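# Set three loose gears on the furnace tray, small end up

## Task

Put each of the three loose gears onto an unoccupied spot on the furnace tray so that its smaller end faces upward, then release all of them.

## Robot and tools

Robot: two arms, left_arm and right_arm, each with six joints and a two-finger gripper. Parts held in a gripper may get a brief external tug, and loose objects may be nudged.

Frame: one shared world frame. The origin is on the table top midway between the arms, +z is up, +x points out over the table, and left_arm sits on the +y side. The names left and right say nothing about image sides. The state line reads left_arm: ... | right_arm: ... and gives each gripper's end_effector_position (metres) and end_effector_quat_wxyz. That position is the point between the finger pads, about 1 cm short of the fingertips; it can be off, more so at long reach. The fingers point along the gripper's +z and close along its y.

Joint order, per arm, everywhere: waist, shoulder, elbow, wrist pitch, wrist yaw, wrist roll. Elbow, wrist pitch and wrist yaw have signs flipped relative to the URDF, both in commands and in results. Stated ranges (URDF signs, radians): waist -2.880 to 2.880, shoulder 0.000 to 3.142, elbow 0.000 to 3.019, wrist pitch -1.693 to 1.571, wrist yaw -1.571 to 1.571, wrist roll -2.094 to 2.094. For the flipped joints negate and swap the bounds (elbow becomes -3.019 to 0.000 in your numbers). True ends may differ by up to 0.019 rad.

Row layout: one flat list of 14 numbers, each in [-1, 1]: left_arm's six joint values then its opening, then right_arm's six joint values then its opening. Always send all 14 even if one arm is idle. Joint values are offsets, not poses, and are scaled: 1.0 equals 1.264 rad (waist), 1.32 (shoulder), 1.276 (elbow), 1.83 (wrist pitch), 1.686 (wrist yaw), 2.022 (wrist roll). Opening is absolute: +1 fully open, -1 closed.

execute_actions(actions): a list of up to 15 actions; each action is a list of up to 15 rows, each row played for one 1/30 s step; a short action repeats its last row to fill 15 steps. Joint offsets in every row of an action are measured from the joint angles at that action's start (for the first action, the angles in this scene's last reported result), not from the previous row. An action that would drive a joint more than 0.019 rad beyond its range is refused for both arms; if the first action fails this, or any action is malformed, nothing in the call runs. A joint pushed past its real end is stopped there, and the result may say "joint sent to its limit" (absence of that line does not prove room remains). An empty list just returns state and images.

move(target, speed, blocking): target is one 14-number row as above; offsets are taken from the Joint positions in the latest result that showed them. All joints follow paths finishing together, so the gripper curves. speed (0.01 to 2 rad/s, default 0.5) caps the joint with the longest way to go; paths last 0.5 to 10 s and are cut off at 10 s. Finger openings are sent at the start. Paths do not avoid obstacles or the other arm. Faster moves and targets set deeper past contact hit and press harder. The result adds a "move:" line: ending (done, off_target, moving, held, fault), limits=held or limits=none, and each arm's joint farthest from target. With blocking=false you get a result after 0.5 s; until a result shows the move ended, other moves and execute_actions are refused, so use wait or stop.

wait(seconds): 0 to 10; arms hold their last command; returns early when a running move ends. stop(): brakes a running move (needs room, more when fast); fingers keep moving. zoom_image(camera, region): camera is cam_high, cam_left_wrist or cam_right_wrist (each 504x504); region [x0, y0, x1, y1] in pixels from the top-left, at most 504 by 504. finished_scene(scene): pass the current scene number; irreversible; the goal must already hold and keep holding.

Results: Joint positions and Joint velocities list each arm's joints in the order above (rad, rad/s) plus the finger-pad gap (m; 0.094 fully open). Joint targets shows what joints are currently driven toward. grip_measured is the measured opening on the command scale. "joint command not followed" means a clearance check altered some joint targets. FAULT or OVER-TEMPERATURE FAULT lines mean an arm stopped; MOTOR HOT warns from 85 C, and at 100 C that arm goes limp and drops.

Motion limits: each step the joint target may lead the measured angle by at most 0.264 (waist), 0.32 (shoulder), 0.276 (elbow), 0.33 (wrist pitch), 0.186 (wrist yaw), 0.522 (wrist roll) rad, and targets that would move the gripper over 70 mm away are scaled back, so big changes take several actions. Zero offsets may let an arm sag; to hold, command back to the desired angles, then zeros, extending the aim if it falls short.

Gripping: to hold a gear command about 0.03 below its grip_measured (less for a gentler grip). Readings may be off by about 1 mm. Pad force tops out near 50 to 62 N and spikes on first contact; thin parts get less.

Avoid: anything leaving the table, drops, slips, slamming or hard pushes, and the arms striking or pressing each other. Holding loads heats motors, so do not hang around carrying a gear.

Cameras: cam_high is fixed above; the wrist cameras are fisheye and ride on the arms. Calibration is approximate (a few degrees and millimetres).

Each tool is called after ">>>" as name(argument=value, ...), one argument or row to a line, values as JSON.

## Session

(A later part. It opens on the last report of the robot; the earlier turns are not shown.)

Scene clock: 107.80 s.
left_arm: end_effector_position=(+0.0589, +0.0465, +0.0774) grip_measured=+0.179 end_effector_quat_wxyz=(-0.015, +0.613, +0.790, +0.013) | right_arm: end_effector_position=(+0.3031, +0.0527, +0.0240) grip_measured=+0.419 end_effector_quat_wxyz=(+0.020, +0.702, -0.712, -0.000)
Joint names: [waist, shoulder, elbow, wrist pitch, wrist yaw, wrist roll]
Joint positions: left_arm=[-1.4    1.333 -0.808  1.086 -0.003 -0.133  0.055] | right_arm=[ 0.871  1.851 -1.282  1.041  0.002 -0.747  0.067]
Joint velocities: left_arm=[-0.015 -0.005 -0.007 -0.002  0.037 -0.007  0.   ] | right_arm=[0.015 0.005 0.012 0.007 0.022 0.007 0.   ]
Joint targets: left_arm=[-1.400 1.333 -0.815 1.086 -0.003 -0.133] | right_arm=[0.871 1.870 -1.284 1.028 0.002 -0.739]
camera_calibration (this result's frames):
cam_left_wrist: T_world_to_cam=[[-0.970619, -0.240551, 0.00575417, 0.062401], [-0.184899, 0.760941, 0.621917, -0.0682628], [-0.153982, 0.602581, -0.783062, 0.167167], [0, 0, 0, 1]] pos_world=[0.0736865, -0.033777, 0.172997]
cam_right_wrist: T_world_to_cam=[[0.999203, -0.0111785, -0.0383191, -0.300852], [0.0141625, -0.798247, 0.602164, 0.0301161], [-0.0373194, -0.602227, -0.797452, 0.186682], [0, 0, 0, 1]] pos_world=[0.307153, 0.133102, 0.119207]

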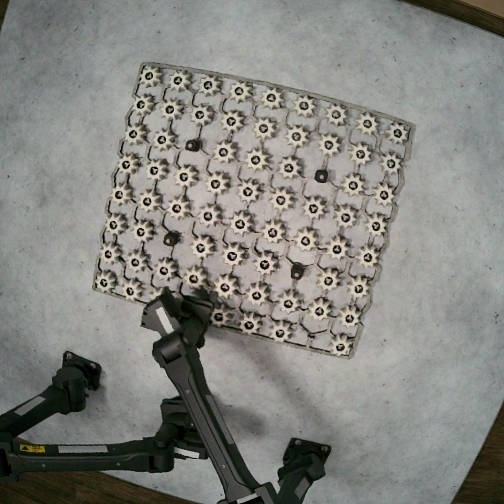

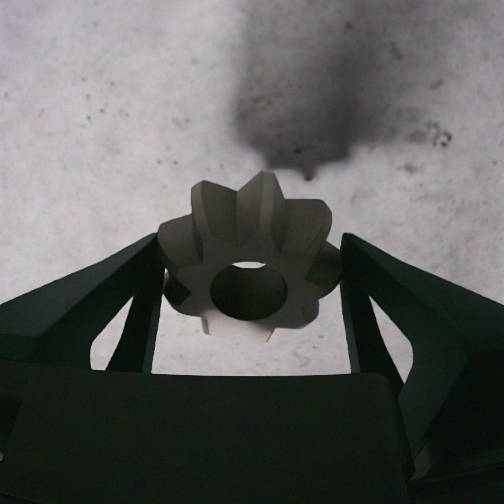

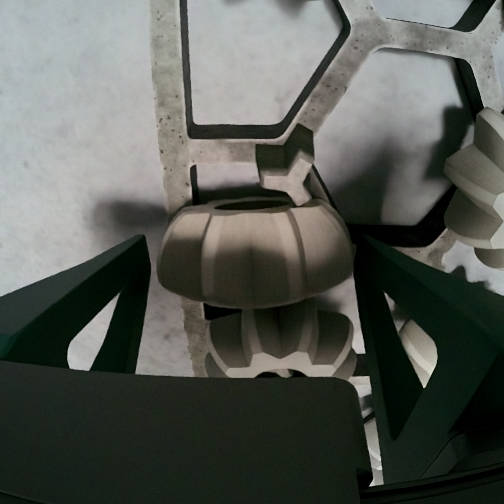

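>>> execute_actions(
  actions=[
    [[0,0,-0.050,0,0,0,0.125, 0,0.009,-0.002,-0.016,0,0.003,0.44]],
  ],
)

Scene clock: 108.63 s.
left_arm: end_effector_position=(+0.0589, +0.0465, +0.0774) grip_measured=+0.179 end_effector_quat_wxyz=(-0.015, +0.613, +0.790, +0.013) | right_arm: end_effector_position=(+0.3056, +0.0554, +0.0237) grip_measured=+0.439 end_effector_quat_wxyz=(+0.012, +0.702, -0.712, -0.000)
Joint names: [waist, shoulder, elbow, wrist pitch, wrist yaw, wrist roll]
Joint positions: left_arm=[-1.4    1.333 -0.808  1.086 -0.003 -0.133  0.055] | right_arm=[ 0.871  1.851 -1.282  1.026  0.002 -0.747  0.068]
Joint velocities: left_arm=[-0.005 -0.015  0.007  0.012  0.007 -0.007 -0.001] | right_arm=[-0.005  0.005 -0.007 -0.002  0.051  0.022  0.   ]
Joint targets: left_arm=[-1.400 1.333 -0.872 1.086 -0.003 -0.133] | right_arm=[0.871 1.863 -1.284 1.012 0.002 -0.741]
camera_calibration (this result's frames):
cam_left_wrist: T_world_to_cam=[[-0.970619, -0.240551, 0.00575417, 0.062401], [-0.184899, 0.760941, 0.621917, -0.0682628], [-0.153982, 0.602581, -0.783062, 0.167167], [0, 0, 0, 1]] pos_world=[0.0736865, -0.033777, 0.172997]
cam_right_wrist: T_world_to_cam=[[0.999552, -0.0108128, -0.0279159, -0.303738], [0.00786703, -0.804848, 0.593429, 0.0348462], [-0.0288847, -0.593383, -0.804402, 0.185277], [0, 0, 0, 1]] pos_world=[0.308679, 0.134702, 0.11988]

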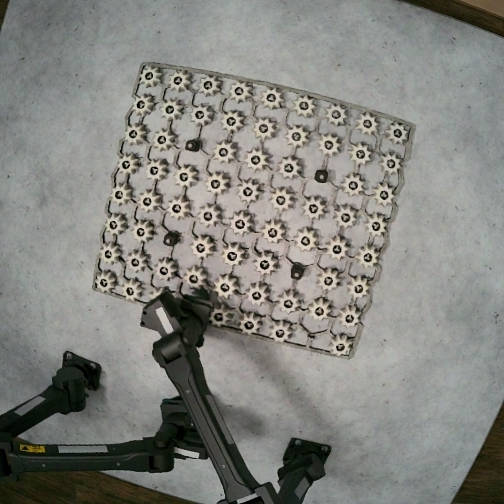

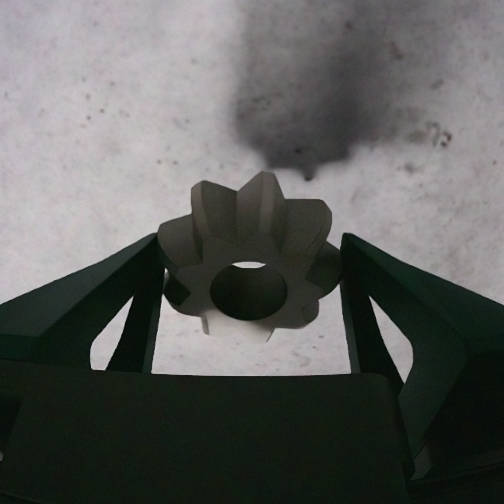

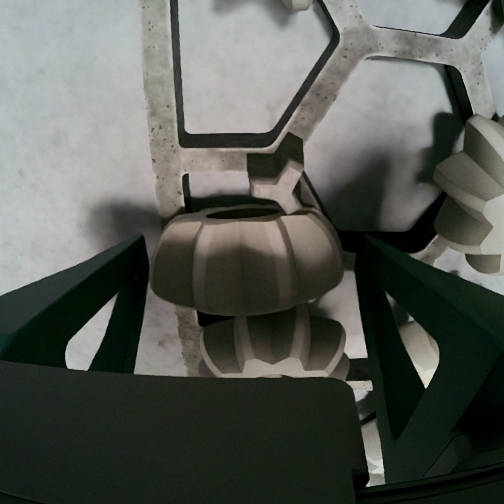

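>>> execute_actions(
  actions=[
    [[0,0,-0.050,0,0,0,0.125, 0,0.004,-0.002,-0.004,0,0.003,0.36],[0,0,-0.050,0,0,0,0.125, 0,0.004,-0.002,-0.004,0,0.003,0.36],[0,0,-0.050,0,0,0,0.125, 0,0.004,-0.002,-0.004,0,0.003,0.31],[0,0,-0.050,0,0,0,0.125, 0,0.004,-0.002,-0.004,0,0.003,0.31],[0,0,-0.050,0,0,0,0.125, 0,0.004,-0.002,-0.004,0,0.003,0.27],[0,0,-0.050,0,0,0,0.125, 0,0.004,-0.002,-0.004,0,0.003,0.27],[0,0,-0.050,0,0,0,0.125, 0,0.004,-0.002,-0.004,0,0.003,0.24],[0,0,-0.050,0,0,0,0.125, 0,0.004,-0.002,-0.004,0,0.003,0.22],[0,0,-0.050,0,0,0,0.125, 0,0.004,-0.002,-0.004,0,0.003,0.20],[0,0,-0.050,0,0,0,0.125, 0,0.004,-0.002,-0.004,0,0.003,0.185],[0,0,-0.050,0,0,0,0.125, 0,0.004,-0.002,-0.004,0,0.003,0.17],[0,0,-0.050,0,0,0,0.125, 0,0.004,-0.002,-0.004,0,0.003,0.16],[0,0,-0.050,0,0,0,0.125, 0,0.004,-0.002,-0.004,0,0.003,0.15]],
    [[0,0,-0.05,0,0,0,0.125,0,0.004,-0.002,-0.004,0,0,0.14]],
  ],
)

Scene clock: 110.13 s.
left_arm: end_effector_position=(+0.0589, +0.0465, +0.0774) grip_measured=+0.179 end_effector_quat_wxyz=(-0.015, +0.613, +0.790, +0.013) | right_arm: end_effector_position=(+0.3043, +0.0547, +0.0228) grip_measured=+0.193 end_effector_quat_wxyz=(+0.014, +0.702, -0.712, -0.002)
Joint names: [waist, shoulder, elbow, wrist pitch, wrist yaw, wrist roll]
Joint positions: left_arm=[-1.4    1.333 -0.808  1.086 -0.003 -0.133  0.055] | right_arm=[ 0.871  1.851 -1.278  1.026  0.004 -0.747  0.056]
Joint velocities: left_arm=[-0.005 -0.005  0.007 -0.002 -0.007  0.007 -0.001] | right_arm=[-0.005  0.005 -0.002  0.007  0.051 -0.066 -0.   ]
Joint targets: left_arm=[-1.400 1.333 -0.872 1.086 -0.003 -0.133] | right_arm=[0.871 1.857 -1.281 1.018 0.004 -0.747]
camera_calibration (this result's frames):
cam_left_wrist: T_world_to_cam=[[-0.970619, -0.240551, 0.00575417, 0.062401], [-0.184899, 0.760941, 0.621917, -0.0682628], [-0.153982, 0.602581, -0.783062, 0.167167], [0, 0, 0, 1]] pos_world=[0.0736865, -0.033777, 0.172997]
cam_right_wrist: T_world_to_cam=[[0.99943, -0.0108935, -0.0319479, -0.302354], [0.0102076, -0.804631, 0.593687, 0.0341464], [-0.0321736, -0.593675, -0.804061, 0.185073], [0, 0, 0, 1]] pos_world=[0.307788, 0.134055, 0.118878]

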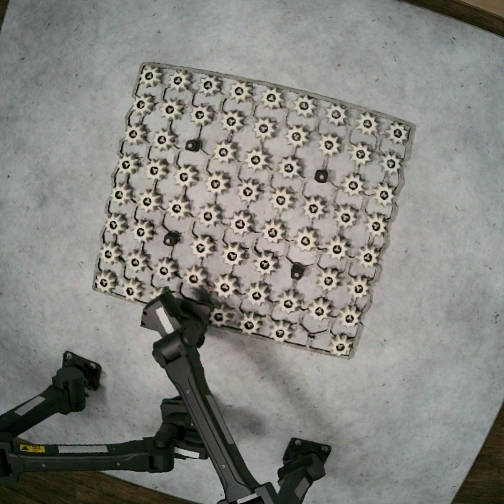

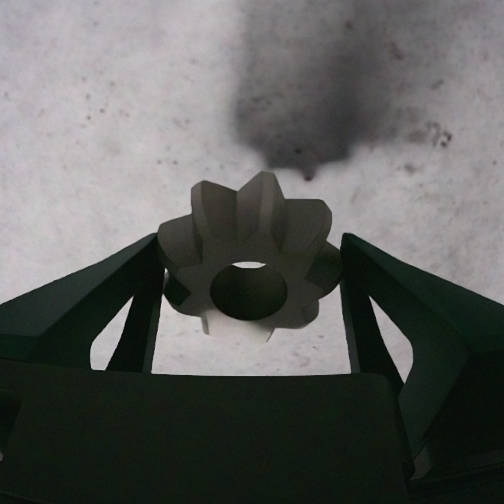

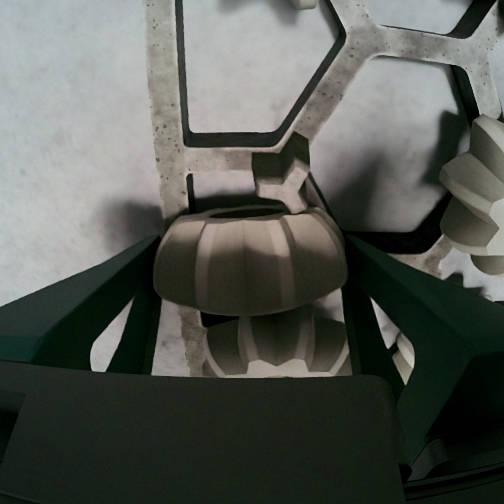

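>>> move(
  target=[0,0,-0.050,0,0,0,0.125, 0,-0.089,-0.085,0.091,0,0,0.145],
  speed=0.25,
)

Scene clock: 111.77 s.
left_arm: end_effector_position=(+0.0589, +0.0470, +0.0771) grip_measured=+0.179 end_effector_quat_wxyz=(-0.015, +0.613, +0.790, +0.014) | right_arm: end_effector_position=(+0.2999, +0.0498, +0.0859) grip_measured=+0.193 end_effector_quat_wxyz=(+0.018, +0.701, -0.713, -0.002)
Joint names: [waist, shoulder, elbow, wrist pitch, wrist yaw, wrist roll]
Joint positions: left_arm=[-1.4    1.333 -0.807  1.086 -0.003 -0.133  0.055] | right_arm=[ 0.87   1.762 -1.336  1.181  0.006 -0.747  0.056]
Joint velocities: left_arm=[-0.005 -0.005 -0.002 -0.002  0.051 -0.007  0.   ] | right_arm=[ 0.005  0.005 -0.002 -0.002  0.051  0.037 -0.   ]
Joint targets: left_arm=[-1.400 1.333 -0.872 1.086 -0.003 -0.133] | right_arm=[0.871 1.734 -1.387 1.192 0.004 -0.747]
move: off_target (left_arm, right_arm); limits=none; left_arm: farthest joint: the elbow, 0.065 radians from its target (0.064 radians at the start); right_arm: farthest joint: the elbow, 0.050 radians from its target (0.108 radians at the start)
camera_calibration (this result's frames):
cam_left_wrist: T_world_to_cam=[[-0.970619, -0.240558, 0.00561164, 0.0624766], [-0.184815, 0.760234, 0.622806, -0.0684643], [-0.154087, 0.60347, -0.782356, 0.166481], [0, 0, 0, 1]] pos_world=[0.0736404, -0.0333885, 0.172537]
cam_right_wrist: T_world_to_cam=[[0.999172, -0.0122559, -0.0388022, -0.295308], [0.0133548, -0.801979, 0.597203, -0.00858738], [-0.0384378, -0.597226, -0.801151, 0.23453], [0, 0, 0, 1]] pos_world=[0.304193, 0.129561, 0.181564]

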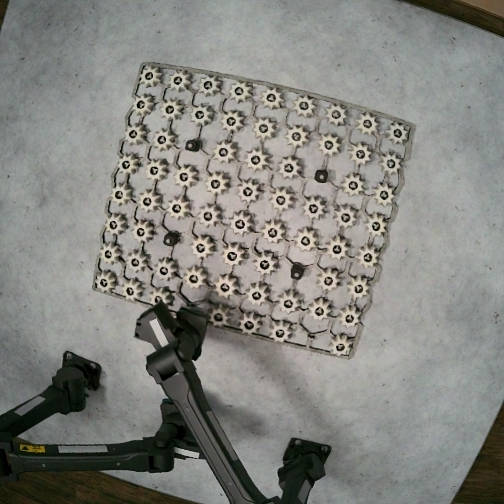

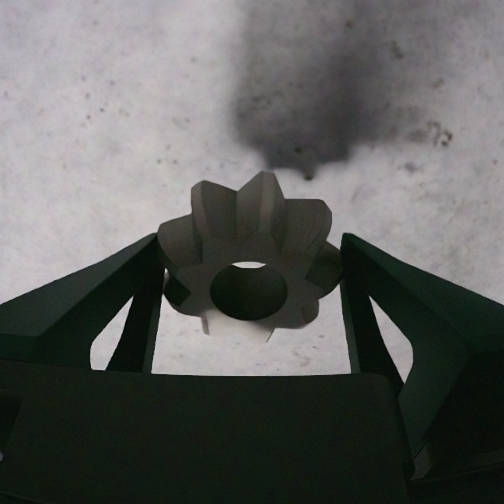

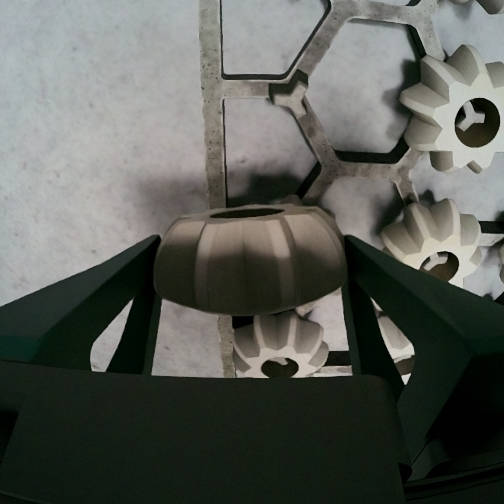

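>>> move(
  target=[0,-0.280,0.165,0.060,0,0,0.125, 0,-0.682,0.630,0.050,0,0.372,0.145],
  speed=0.6,
)

Scene clock: 118.47 s.
left_arm: end_effector_position=(+0.0470, +0.1468, +0.0903) grip_measured=+0.179 end_effector_quat_wxyz=(-0.004, +0.613, +0.790, +0.003) | right_arm: end_effector_position=(+0.0744, -0.1862, +0.0833) grip_measured=+0.192 end_effector_quat_wxyz=(-0.027, -0.395, +0.918, -0.008)
Joint names: [waist, shoulder, elbow, wrist pitch, wrist yaw, wrist roll]
Joint positions: left_arm=[-1.4    0.984 -0.588  1.185 -0.003 -0.133  0.055] | right_arm=[ 0.87   0.871 -0.509  1.266  0.006 -0.004  0.056]
Joint velocities: left_arm=[-0.015 -0.005  0.002 -0.012  0.037 -0.007 -0.   ] | right_arm=[ 0.005  0.005 -0.022  0.007  0.051  0.007  0.001]
Joint targets: left_arm=[-1.400 0.964 -0.597 1.195 -0.003 -0.133] | right_arm=[0.870 0.862 -0.532 1.272 0.006 0.006]
move: off_target (right_arm); limits=none; left_arm: farthest joint: the shoulder, 0.020 radians from its target (0.370 radians at the start); right_arm: farthest joint: the elbow, 0.023 radians from its target (0.804 radians at the start)
camera_calibration (this result's frames):
cam_left_wrist: T_world_to_cam=[[-0.970646, -0.240327, 0.00945673, 0.0745373], [-0.187038, 0.778973, 0.598513, -0.155232], [-0.151205, 0.579175, -0.801057, 0.119943], [0, 0, 0, 1]] pos_world=[0.061451, 0.0693669, 0.188284]
cam_right_wrist: T_world_to_cam=[[0.728242, -0.68512, -0.016572, -0.179921], [-0.527299, -0.575605, 0.625007, -0.113236], [-0.437744, -0.446418, -0.780443, 0.138968], [0, 0, 0, 1]] pos_world=[0.132149, -0.126409, 0.176249]

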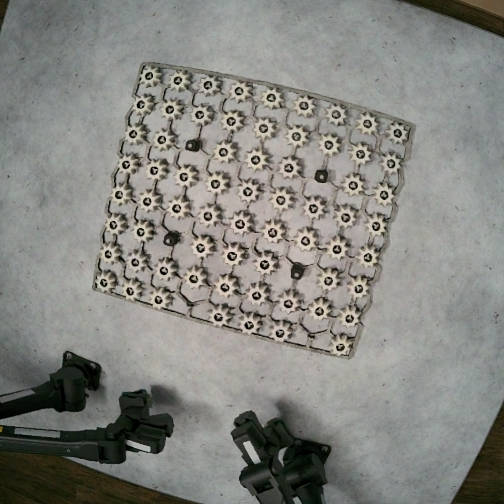

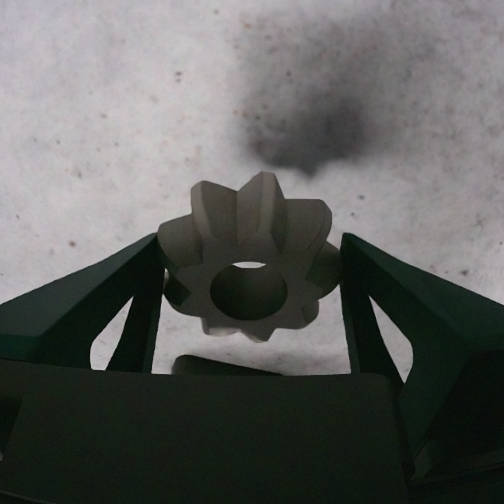

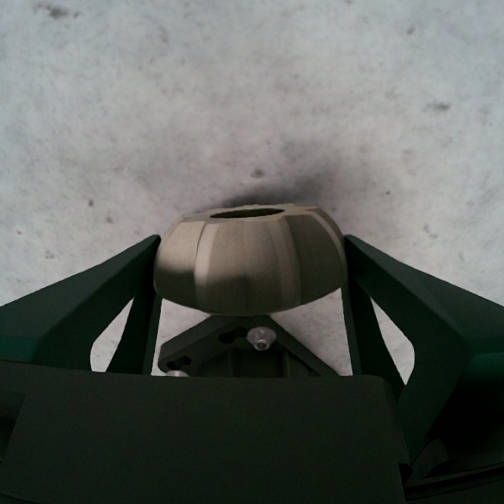

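>>> move(
  target=[0,-0.012,-0.005,0.004,0,0,0.125, 0,-0.005,-0.015,-0.671,0,0.003,0.145],
  speed=0.9,
)

Scene clock: 120.70 s.
left_arm: end_effector_position=(+0.0467, +0.1498, +0.0877) grip_measured=+0.179 end_effector_quat_wxyz=(-0.007, +0.613, +0.790, +0.005) | right_arm: end_effector_position=(+0.2344, -0.0188, +0.2124) grip_measured=+0.192 end_effector_quat_wxyz=(+0.484, -0.337, +0.780, +0.209)
Joint names: [waist, shoulder, elbow, wrist pitch, wrist yaw, wrist roll]
Joint positions: left_arm=[-1.4    0.984 -0.58   1.185 -0.003 -0.133  0.055] | right_arm=[ 0.87   0.871 -0.489  0.078  0.006 -0.004  0.056]
Joint velocities: left_arm=[-0.005 -0.005 -0.007 -0.012  0.051  0.022  0.001] | right_arm=[ 0.005  0.005  0.017 -0.002 -0.007 -0.022 -0.   ]
Joint targets: left_arm=[-1.400 0.968 -0.594 1.193 -0.003 -0.133] | right_arm=[0.870 0.864 -0.528 0.038 0.006 0.002]
move: off_target (right_arm); limits=none; left_arm: farthest joint: the shoulder, 0.015 radians from its target (0.015 radians at the start); right_arm: farthest joint: the wrist pitch, 0.040 radians from its target (1.228 radians at the start)
camera_calibration (this result's frames):
cam_left_wrist: T_world_to_cam=[[-0.970638, -0.240395, 0.00850802, 0.0750296], [-0.186498, 0.774415, 0.604565, -0.15591], [-0.151923, 0.585227, -0.79651, 0.114758], [0, 0, 0, 1]] pos_world=[0.0611842, 0.0716159, 0.185025]
cam_right_wrist: T_world_to_cam=[[0.735327, -0.677712, 0.000452056, -0.184757], [-0.597173, -0.648256, -0.472385, 0.234912], [0.320434, 0.347088, -0.881392, 0.243076], [0, 0, 0, 1]] pos_world=[0.19825, -0.0572979, 0.325298]

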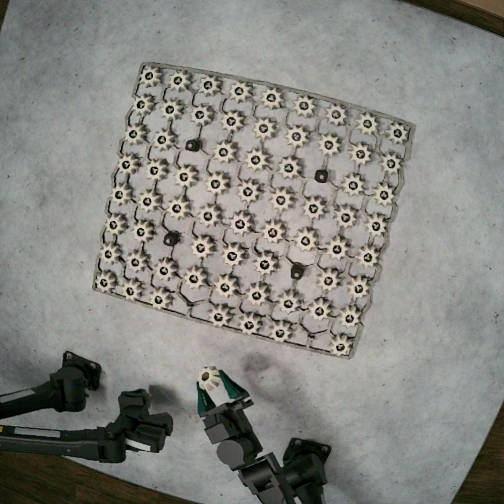

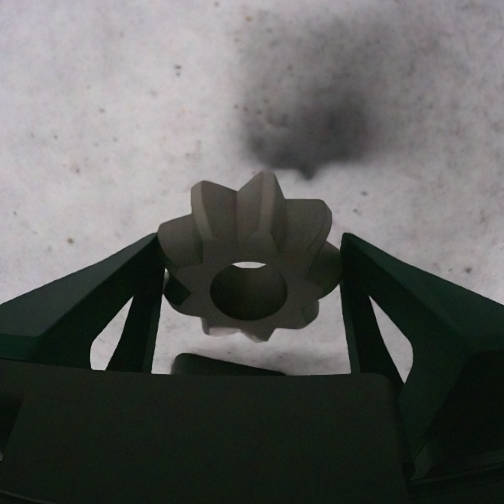

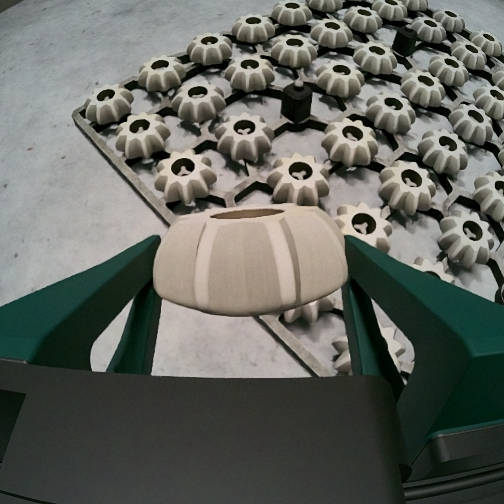

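>>> move(
  target=[0,-0.012,-0.010,0.004,0,0,0.125, 0,0.558,0.212,-0.589,0,0.003,0.145],
  speed=0.7,
)

Scene clock: 123.60 s.
left_arm: end_effector_position=(+0.0464, +0.1526, +0.0852) grip_measured=+0.179 end_effector_quat_wxyz=(-0.010, +0.613, +0.790, +0.008) | right_arm: end_effector_position=(+0.2246, -0.0291, +0.0235) grip_measured=+0.192 end_effector_quat_wxyz=(+0.490, -0.335, +0.776, +0.211)
Joint names: [waist, shoulder, elbow, wrist pitch, wrist yaw, wrist roll]
Joint positions: left_arm=[-1.4    0.984 -0.573  1.185 -0.003 -0.133  0.055] | right_arm=[ 0.87   1.611 -0.207 -0.959  0.006 -0.004  0.056]
Joint velocities: left_arm=[-0.005 -0.005  0.002  0.027 -0.022 -0.007  0.001] | right_arm=[ 0.005 -0.015  0.022 -0.002 -0.022 -0.051  0.   ]
Joint targets: left_arm=[-1.400 0.968 -0.593 1.193 -0.003 -0.133] | right_arm=[0.870 1.607 -0.219 -1.000 0.006 0.002]
move: off_target (right_arm); limits=none; left_arm: farthest joint: the elbow, 0.020 radians from its target (0.013 radians at the start); right_arm: farthest joint: the wrist pitch, 0.041 radians from its target (1.078 radians at the start)
camera_calibration (this result's frames):
cam_left_wrist: T_world_to_cam=[[-0.970631, -0.240453, 0.00760629, 0.0754942], [-0.185979, 0.770043, 0.610283, -0.156517], [-0.152601, 0.590945, -0.792147, 0.109828], [0, 0, 0, 1]] pos_world=[0.0609281, 0.0737753, 0.181945]
cam_right_wrist: T_world_to_cam=[[0.735321, -0.677719, 0.00072953, -0.184418], [-0.592122, -0.642972, -0.485777, 0.132505], [0.329689, 0.35677, -0.874083, 0.0814159], [0, 0, 0, 1]] pos_world=[0.187224, -0.0688338, 0.135666]

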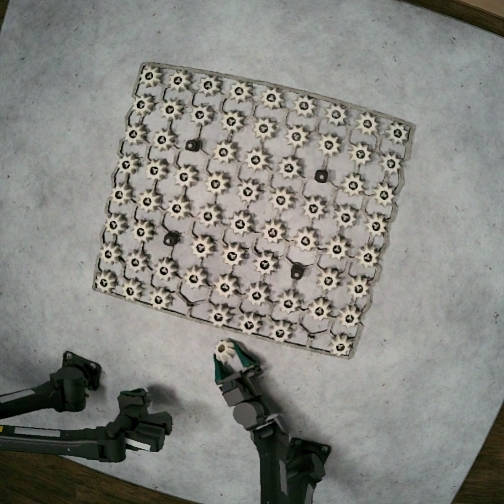

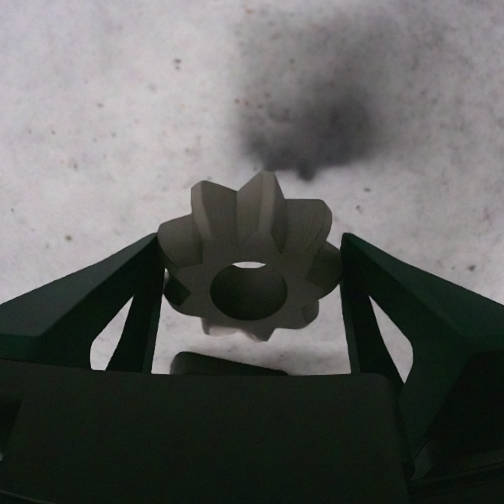

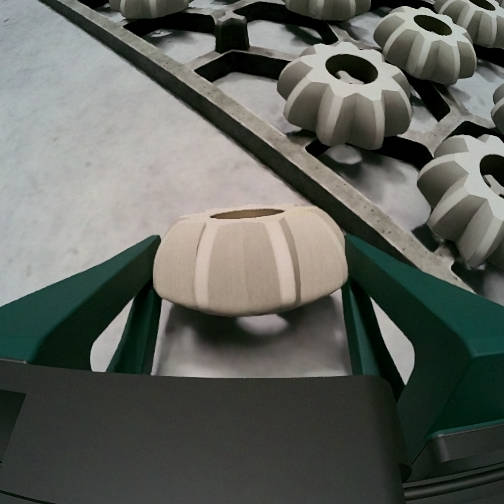

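>>> execute_actions(
  actions=[
    [[0,-0.012,-0.015,0.004,0,0,0.125, 0,0,-0.008,-0.01,0,0,0.18],[0,-0.012,-0.015,0.004,0,0,0.125, 0,0,-0.008,-0.01,0,0,0.185],[0,-0.012,-0.015,0.004,0,0,0.125, 0,0,-0.008,-0.01,0,0,0.19],[0,-0.012,-0.015,0.004,0,0,0.125, 0,0,-0.008,-0.01,0,0,0.195],[0,-0.012,-0.015,0.004,0,0,0.125, 0,0,-0.008,-0.01,0,0,0.20],[0,-0.012,-0.015,0.004,0,0,0.125, 0,0,-0.008,-0.01,0,0,0.21],[0,-0.012,-0.015,0.004,0,0,0.125, 0,0,-0.008,-0.01,0,0,0.22],[0,-0.012,-0.015,0.004,0,0,0.125, 0,0,-0.008,-0.01,0,0,0.23],[0,-0.012,-0.015,0.004,0,0,0.125, 0,0,-0.008,-0.01,0,0,0.25],[0,-0.012,-0.015,0.004,0,0,0.125, 0,0,-0.008,-0.01,0,0,0.28],[0,-0.012,-0.015,0.004,0,0,0.125, 0,0,-0.008,-0.01,0,0,0.32]],
  ],
)

Scene clock: 124.83 s.
left_arm: end_effector_position=(+0.0464, +0.1526, +0.0852) grip_measured=+0.179 end_effector_quat_wxyz=(-0.010, +0.613, +0.790, +0.008) | right_arm: end_effector_position=(+0.2249, -0.0294, +0.0235) grip_measured=+0.319 end_effector_quat_wxyz=(+0.490, -0.335, +0.777, +0.210)
Joint names: [waist, shoulder, elbow, wrist pitch, wrist yaw, wrist roll]
Joint positions: left_arm=[-1.4    0.984 -0.573  1.185 -0.003 -0.133  0.055] | right_arm=[ 0.87   1.611 -0.207 -0.959  0.004 -0.004  0.062]
Joint velocities: left_arm=[-0.005  0.005  0.002 -0.007 -0.022 -0.051 -0.001] | right_arm=[ 0.005 -0.005  0.007  0.007  0.022 -0.007 -0.001]
Joint targets: left_arm=[-1.400 0.968 -0.592 1.193 -0.003 -0.133] | right_arm=[0.870 1.611 -0.218 -0.977 0.006 -0.004]
camera_calibration (this result's frames):
cam_left_wrist: T_world_to_cam=[[-0.970631, -0.240453, 0.00760629, 0.0754942], [-0.185979, 0.770043, 0.610283, -0.156517], [-0.152601, 0.590945, -0.792147, 0.109828], [0, 0, 0, 1]] pos_world=[0.0609281, 0.0737753, 0.181945]
cam_right_wrist: T_world_to_cam=[[0.733893, -0.679263, 0.00155027, -0.184639], [-0.593185, -0.642001, -0.485764, 0.132765], [0.330957, 0.355579, -0.874089, 0.0810984], [0, 0, 0, 1]] pos_world=[0.187419, -0.0690197, 0.135666]

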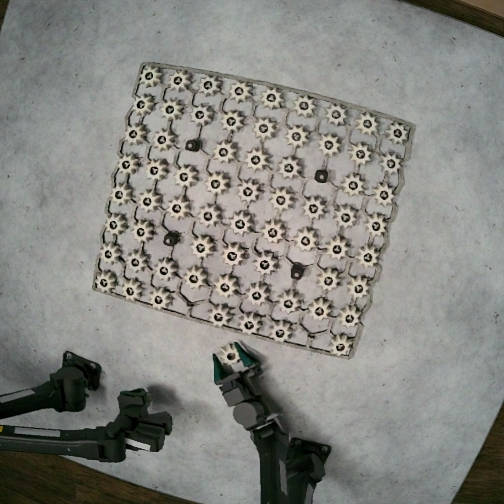

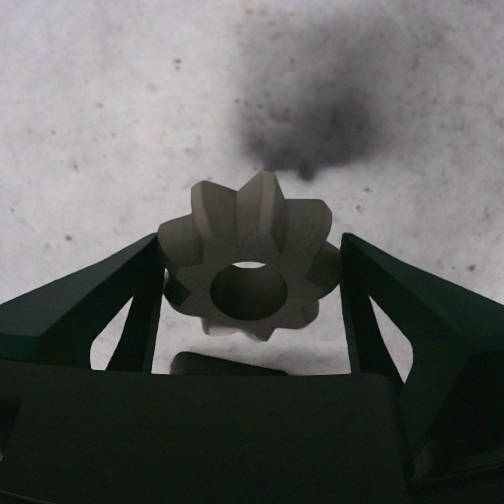

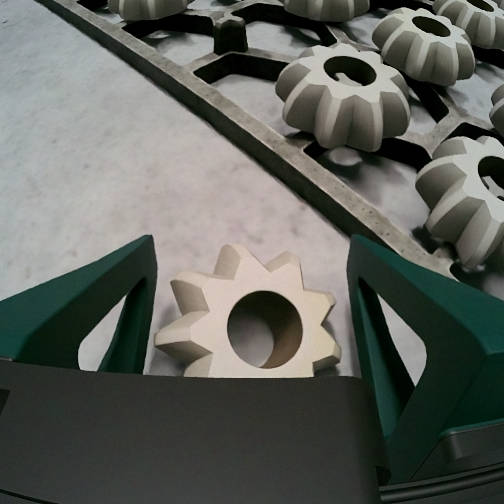

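>>> move(
  target=[0,-0.012,-0.02,0.004,0,0,0.125, -0.014,-0.122,-0.584,0.383,0,0,0.6],
  speed=1.2,
)

>>> move(
  target=[0,-0.012,-0.02,0.004,0,0,0.125, 0,-0.005,-0.03,0.70,0,0,0.6],
  speed=1.5,
)

Scene clock: 128.40 s.
left_arm: end_effector_position=(+0.0461, +0.1551, +0.0831) grip_measured=+0.179 end_effector_quat_wxyz=(-0.012, +0.613, +0.790, +0.010) | right_arm: end_effector_position=(+0.2724, +0.0186, +0.0439) grip_measured=+0.599 end_effector_quat_wxyz=(+0.374, -0.344, +0.845, +0.166)
Joint names: [waist, shoulder, elbow, wrist pitch, wrist yaw, wrist roll]
Joint positions: left_arm=[-1.4    0.984 -0.567  1.185 -0.003 -0.133  0.055] | right_arm=[ 0.87   1.458 -0.526 -0.203 -0.002  0.034  0.075]
Joint velocities: left_arm=[-0.005  0.005 -0.002  0.002 -0.007  0.037 -0.   ] | right_arm=[-0.024  0.005  0.002  0.007  0.037 -0.051  0.   ]
Joint targets: left_arm=[-1.400 0.968 -0.598 1.193 -0.003 -0.133] | right_arm=[0.862 1.455 -0.646 -0.227 0.000 0.017]
move: off_target (left_arm, right_arm); limits=none; left_arm: farthest joint: the elbow, 0.032 radians from its target (0.026 radians at the start); right_arm: farthest joint: the elbow, 0.426 radians from its target (0.745 radians at the start)
camera_calibration (this result's frames):
cam_left_wrist: T_world_to_cam=[[-0.970626, -0.240496, 0.00684663, 0.0758831], [-0.185539, 0.76633, 0.615072, -0.157], [-0.153169, 0.595735, -0.788441, 0.105673], [0, 0, 0, 1]] pos_world=[0.0607103, 0.0756108, 0.179364]
cam_right_wrist: T_world_to_cam=[[0.712781, -0.700868, -0.026973, -0.179491], [-0.687954, -0.691122, -0.221516, 0.216787], [0.136612, 0.176449, -0.974784, 0.126785], [0, 0, 0, 1]] pos_world=[0.259756, 0.00165577, 0.166768]

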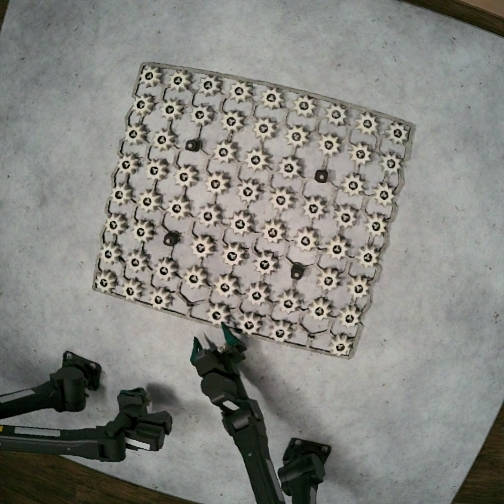

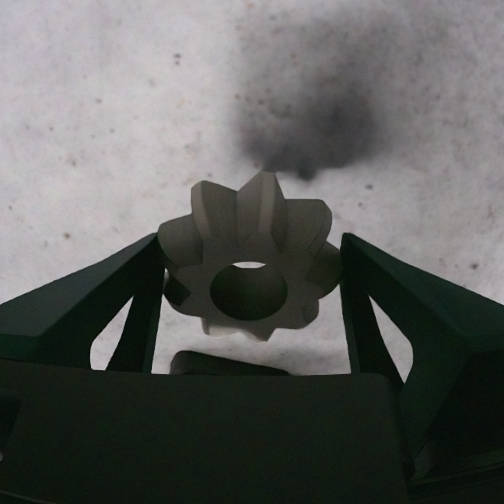

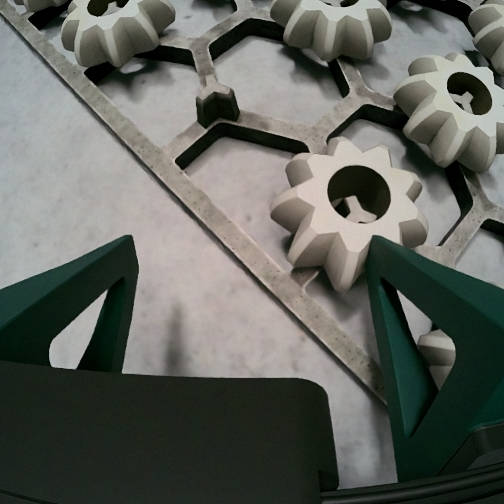

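Scene clock: 129.90 s.
left_arm: end_effector_position=(+0.0458, +0.1576, +0.0809) grip_measured=+0.179 end_effector_quat_wxyz=(-0.014, +0.613, +0.790, +0.013) | right_arm: end_effector_position=(+0.1110, -0.1504, +0.0037) grip_measured=+0.599 end_effector_quat_wxyz=(-0.129, -0.377, +0.915, -0.059)
Joint names: [waist, shoulder, elbow, wrist pitch, wrist yaw, wrist roll]
Joint positions: left_arm=[-1.4    0.984 -0.56   1.185 -0.003 -0.133  0.055] | right_arm=[ 0.87   1.411 -0.605  1.049 -0.003  0.027  0.075]
Joint velocities: left_arm=[ 0.005 -0.015  0.012 -0.027 -0.022 -0.051 -0.001] | right_arm=[-0.005 -0.005 -0.002  0.012  0.007  0.022  0.001]
Joint targets: left_arm=[-1.400 0.968 -0.592 1.193 -0.003 -0.133] | right_arm=[0.870 1.452 -0.564 1.077 -0.002 0.034]
move: off_target (left_arm, right_arm); limits=none; left_arm: farthest joint: the elbow, 0.032 radians from its target (0.026 radians at the start); right_arm: farthest joint: the shoulder, 0.041 radians from its target (0.007 radians at the start)
camera_calibration (this result's frames):
cam_left_wrist: T_world_to_cam=[[-0.970621, -0.240538, 0.0060392, 0.076294], [-0.185067, 0.762353, 0.620136, -0.157486], [-0.15377, 0.600799, -0.784471, 0.101254], [0, 0, 0, 1]] pos_world=[0.060477, 0.0775782, 0.176633]
cam_right_wrist: T_world_to_cam=[[0.706534, -0.707679, -0.000132361, -0.184415], [-0.438645, -0.438082, 0.784649, -0.0133628], [-0.555338, -0.554323, -0.61994, 0.105095], [0, 0, 0, 1]] pos_world=[0.182797, -0.0781041, 0.0756131]

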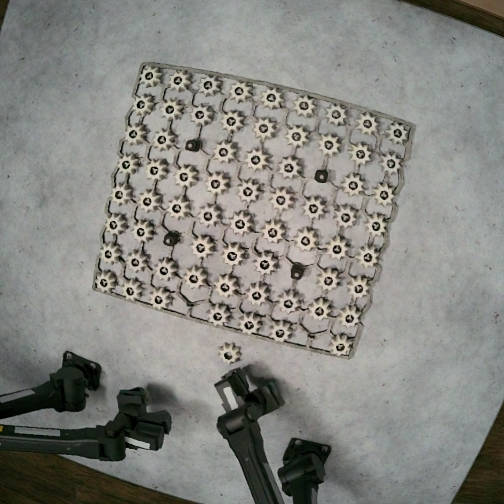

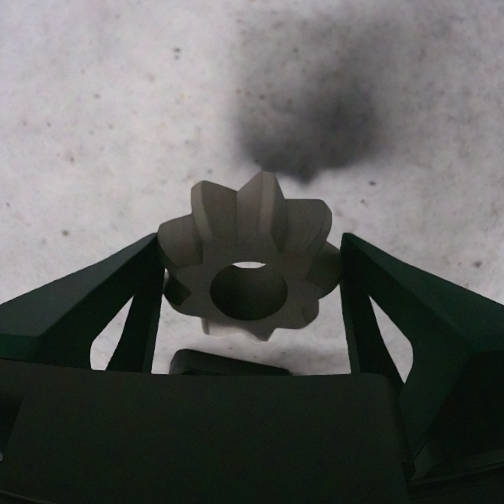

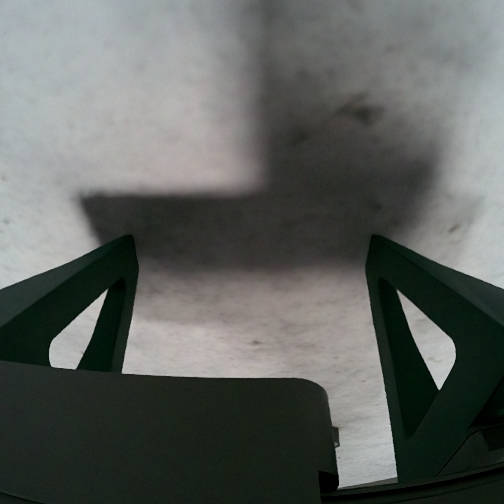

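>>> move(
  target=[0,-0.012,-0.03,0.004,0,0,0.125, -0.014,-0.272,-0.03,0.039,0,-0.013,0.6],
  speed=0.6,
)

Scene clock: 132.07 s.
left_arm: end_effector_position=(+0.0456, +0.1592, +0.0796) grip_measured=+0.179 end_effector_quat_wxyz=(-0.015, +0.613, +0.790, +0.014) | right_arm: end_effector_position=(+0.1240, -0.1391, +0.0823) grip_measured=+0.599 end_effector_quat_wxyz=(+0.008, -0.385, +0.923, +0.001)
Joint names: [waist, shoulder, elbow, wrist pitch, wrist yaw, wrist roll]
Joint positions: left_arm=[-1.4    0.984 -0.556  1.185 -0.003 -0.133  0.055] | right_arm=[ 0.863  1.053 -0.606  1.109 -0.003  0.01   0.075]
Joint velocities: left_arm=[-0.015  0.005  0.007 -0.007 -0.066  0.051  0.   ] | right_arm=[-0.005 -0.005  0.007  0.002 -0.007 -0.081 -0.001]
Joint targets: left_arm=[-1.400 0.968 -0.599 1.193 -0.003 -0.133] | right_arm=[0.852 1.051 -0.644 1.120 -0.003 0.000]
move: off_target (left_arm, right_arm); limits=none; left_arm: farthest joint: the elbow, 0.042 radians from its target (0.038 radians at the start); right_arm: farthest joint: the elbow, 0.037 radians from its target (0.038 radians at the start)
camera_calibration (this result's frames):
cam_left_wrist: T_world_to_cam=[[-0.970618, -0.24056, 0.00556413, 0.0765345], [-0.184787, 0.759998, 0.623103, -0.157759], [-0.154122, 0.603767, -0.78212, 0.0986537], [0, 0, 0, 1]] pos_world=[0.0603387, 0.0787437, 0.175033]
cam_right_wrist: T_world_to_cam=[[0.71424, -0.699869, -0.00664376, -0.184909], [-0.573535, -0.5907, 0.567566, -0.0509482], [-0.401147, -0.401568, -0.823301, 0.186147], [0, 0, 0, 1]] pos_world=[0.177521, -0.0847561, 0.180943]

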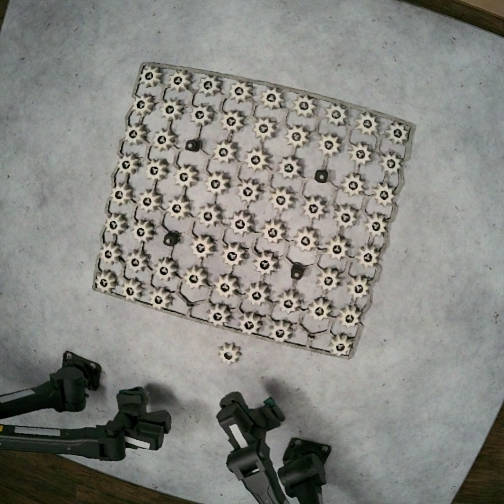

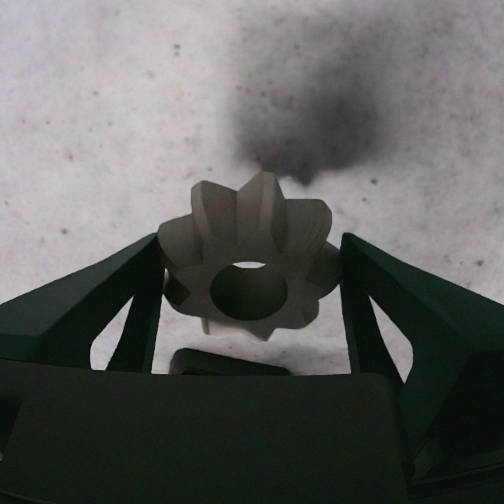

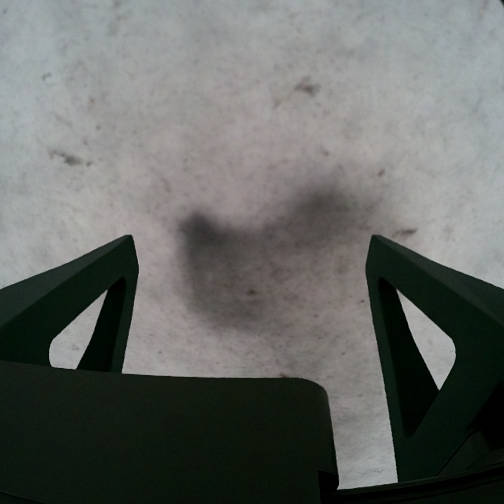

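>>> move(
  target=[0,-0.012,-0.065,0.004,0,0,0.125, -0.003,0.280,-0.302,-0.018,0,-0.005,0.6],
  speed=0.6,
)

Scene clock: 133.70 s.
left_arm: end_effector_position=(+0.0466, +0.1510, +0.0866) grip_measured=+0.179 end_effector_quat_wxyz=(-0.008, +0.613, +0.790, +0.007) | right_arm: end_effector_position=(+0.2190, -0.0410, +0.0982) grip_measured=+0.599 end_effector_quat_wxyz=(+0.011, -0.386, +0.923, +0.003)
Joint names: [waist, shoulder, elbow, wrist pitch, wrist yaw, wrist roll]
Joint positions: left_arm=[-1.4    0.984 -0.577  1.185 -0.003 -0.133  0.055] | right_arm=[ 0.863  1.417 -0.952  1.083 -0.003  0.009  0.075]
Joint velocities: left_arm=[-0.015  0.005  0.002 -0.012  0.037 -0.037 -0.   ] | right_arm=[-0.015  0.015 -0.012 -0.002  0.051 -0.095 -0.   ]
Joint targets: left_arm=[-1.400 0.968 -0.639 1.193 -0.003 -0.133] | right_arm=[0.859 1.423 -0.991 1.076 -0.003 -0.000]
move: off_target (left_arm, right_arm); limits=none; left_arm: farthest joint: the elbow, 0.062 radians from its target (0.082 radians at the start); right_arm: farthest joint: the elbow, 0.039 radians from its target (0.385 radians at the start)
camera_calibration (this result's frames):
cam_left_wrist: T_world_to_cam=[[-0.970635, -0.24042, 0.0081284, 0.0752256], [-0.18628, 0.77258, 0.606977, -0.15617], [-0.152209, 0.587639, -0.794678, 0.112683], [0, 0, 0, 1]] pos_world=[0.0610767, 0.0725224, 0.183726]
cam_right_wrist: T_world_to_cam=[[0.714811, -0.699286, -0.00667026, -0.184146], [-0.576233, -0.594378, 0.560955, 0.0534916], [-0.396232, -0.397133, -0.82782, 0.276324], [0, 0, 0, 1]] pos_world=[0.271942, 0.0127613, 0.197512]

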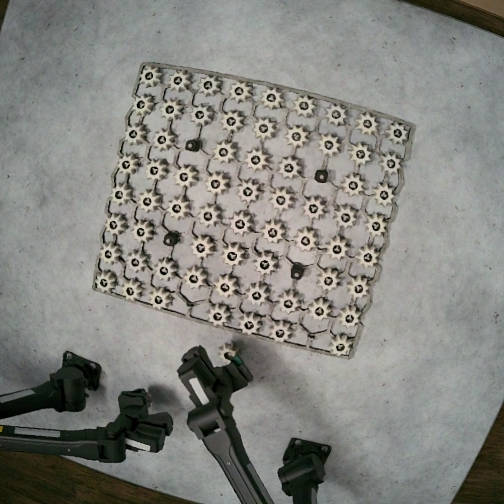

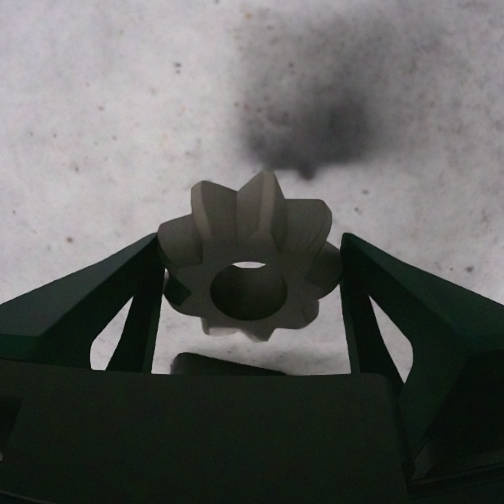

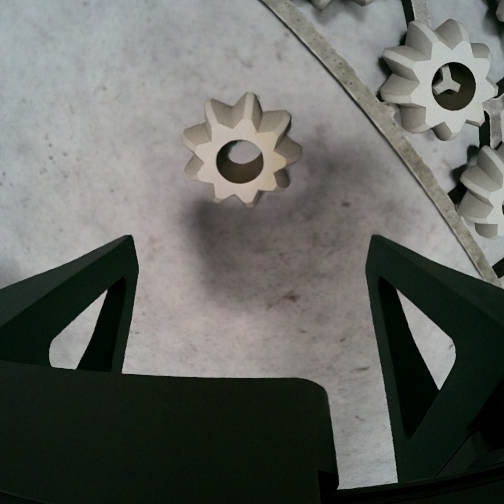

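>>> move(
  target=[0,-0.012,-0.04,0.004,0,0,0.125, 0.017,0.120,0.051,-0.123,0,0.010,0.6],
  speed=0.5,
)

Scene clock: 135.97 s.
left_arm: end_effector_position=(+0.0464, +0.1519, +0.0858) grip_measured=+0.179 end_effector_quat_wxyz=(-0.009, +0.613, +0.790, +0.007) | right_arm: end_effector_position=(+0.2206, -0.0328, +0.0190) grip_measured=+0.599 end_effector_quat_wxyz=(+0.003, -0.386, +0.922, -0.001)
Joint names: [waist, shoulder, elbow, wrist pitch, wrist yaw, wrist roll]
Joint positions: left_arm=[-1.4    0.984 -0.575  1.185 -0.003 -0.133  0.055] | right_arm=[ 0.875  1.572 -0.878  0.872 -0.003  0.02   0.075]
Joint velocities: left_arm=[ 0.005 -0.005  0.007  0.007 -0.037  0.037  0.   ] | right_arm=[-0.015 -0.015 -0.022 -0.002 -0.051 -0.022 -0.   ]
Joint targets: left_arm=[-1.400 0.968 -0.628 1.193 -0.003 -0.133] | right_arm=[0.885 1.575 -0.887 0.858 -0.003 0.030]
move: off_target (left_arm); limits=none; left_arm: farthest joint: the elbow, 0.053 radians from its target (0.051 radians at the start); right_arm: farthest joint: the wrist pitch, 0.014 radians from its target (0.225 radians at the start)
camera_calibration (this result's frames):
cam_left_wrist: T_world_to_cam=[[-0.970633, -0.240438, 0.00784363, 0.0753722], [-0.186116, 0.771198, 0.608781, -0.15636], [-0.152423, 0.589443, -0.793299, 0.111126], [0, 0, 0, 1]] pos_world=[0.0609957, 0.0732049, 0.182754]
cam_right_wrist: T_world_to_cam=[[0.715527, -0.698554, -0.00663384, -0.180222], [-0.56831, -0.587589, 0.575989, 0.101943], [-0.406257, -0.408365, -0.817431, 0.216287], [0, 0, 0, 1]] pos_world=[0.274757, 0.0223293, 0.116886]

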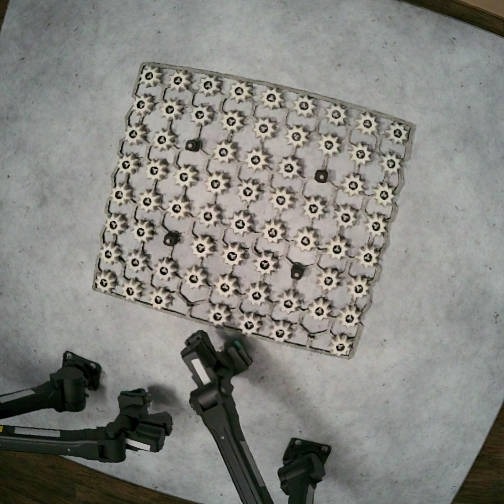

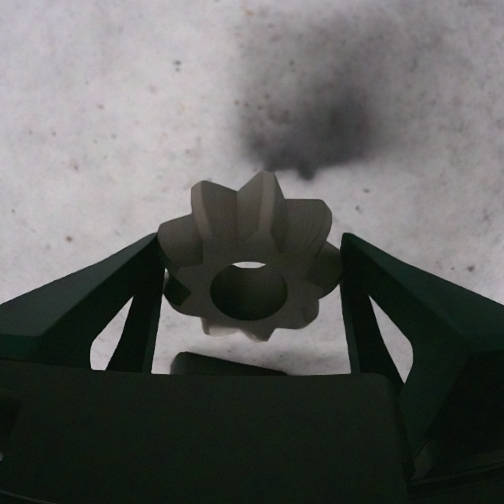

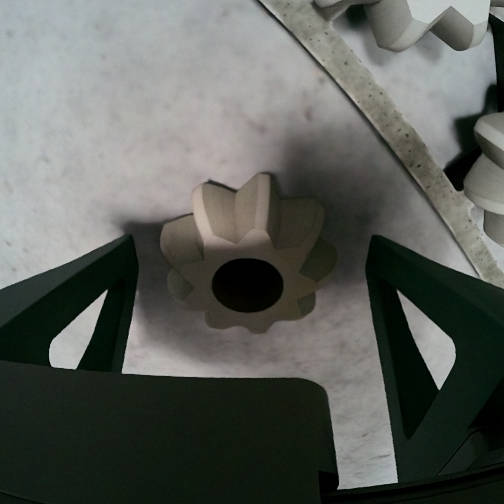

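>>> execute_actions(
  actions=[
    [[0,-0.012,-0.04,0.004,0,0,0.125, 0.003,0.021,-0.006,-0.016,0,0.003,0.6]],
  ],
)

Scene clock: 136.93 s.
left_arm: end_effector_position=(+0.0464, +0.1519, +0.0858) grip_measured=+0.179 end_effector_quat_wxyz=(-0.009, +0.613, +0.790, +0.007) | right_arm: end_effector_position=(+0.2223, -0.0311, +0.0146) grip_measured=+0.599 end_effector_quat_wxyz=(+0.004, -0.386, +0.923, +0.000)
Joint names: [waist, shoulder, elbow, wrist pitch, wrist yaw, wrist roll]
Joint positions: left_arm=[-1.4    0.984 -0.575  1.185 -0.003 -0.133  0.055] | right_arm=[ 0.875  1.584 -0.878  0.857 -0.003  0.02   0.075]
Joint velocities: left_arm=[-0.015 -0.015  0.012 -0.002  0.022 -0.066  0.   ] | right_arm=[-0.005  0.005 -0.002  0.007 -0.037 -0.037 -0.001]
Joint targets: left_arm=[-1.400 0.968 -0.626 1.193 -0.003 -0.133] | right_arm=[0.879 1.600 -0.886 0.843 -0.003 0.026]
camera_calibration (this result's frames):
cam_left_wrist: T_world_to_cam=[[-0.970633, -0.240438, 0.00784363, 0.0753722], [-0.186116, 0.771198, 0.608781, -0.15636], [-0.152423, 0.589443, -0.793299, 0.111126], [0, 0, 0, 1]] pos_world=[0.0609957, 0.0732049, 0.182754]
cam_right_wrist: T_world_to_cam=[[0.715274, -0.698812, -0.00668416, -0.180166], [-0.56974, -0.588647, 0.57349, 0.106746], [-0.404697, -0.406395, -0.819185, 0.213769], [0, 0, 0, 1]] pos_world=[0.276197, 0.0238078, 0.112694]

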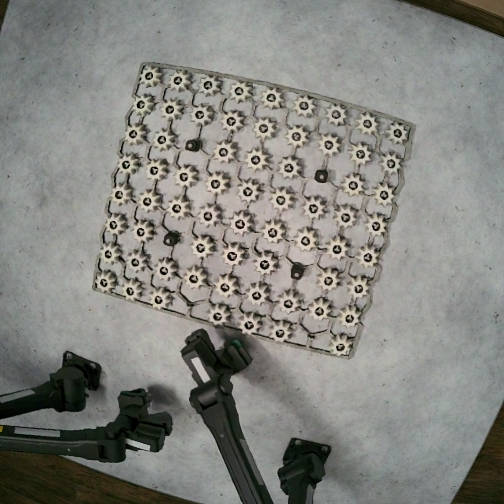

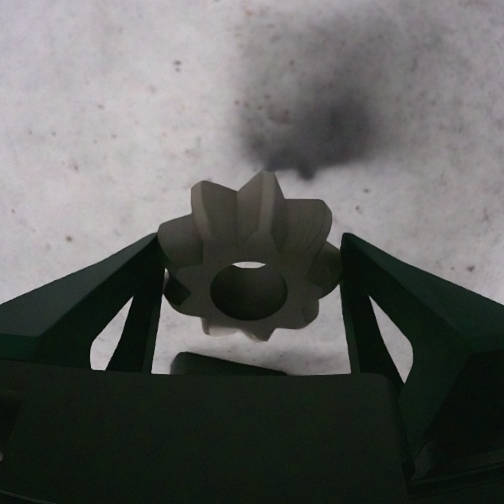

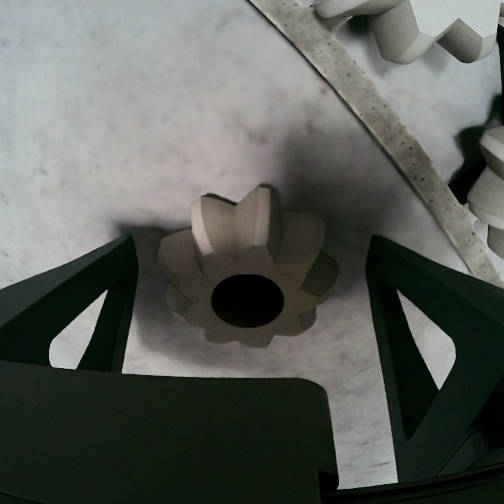

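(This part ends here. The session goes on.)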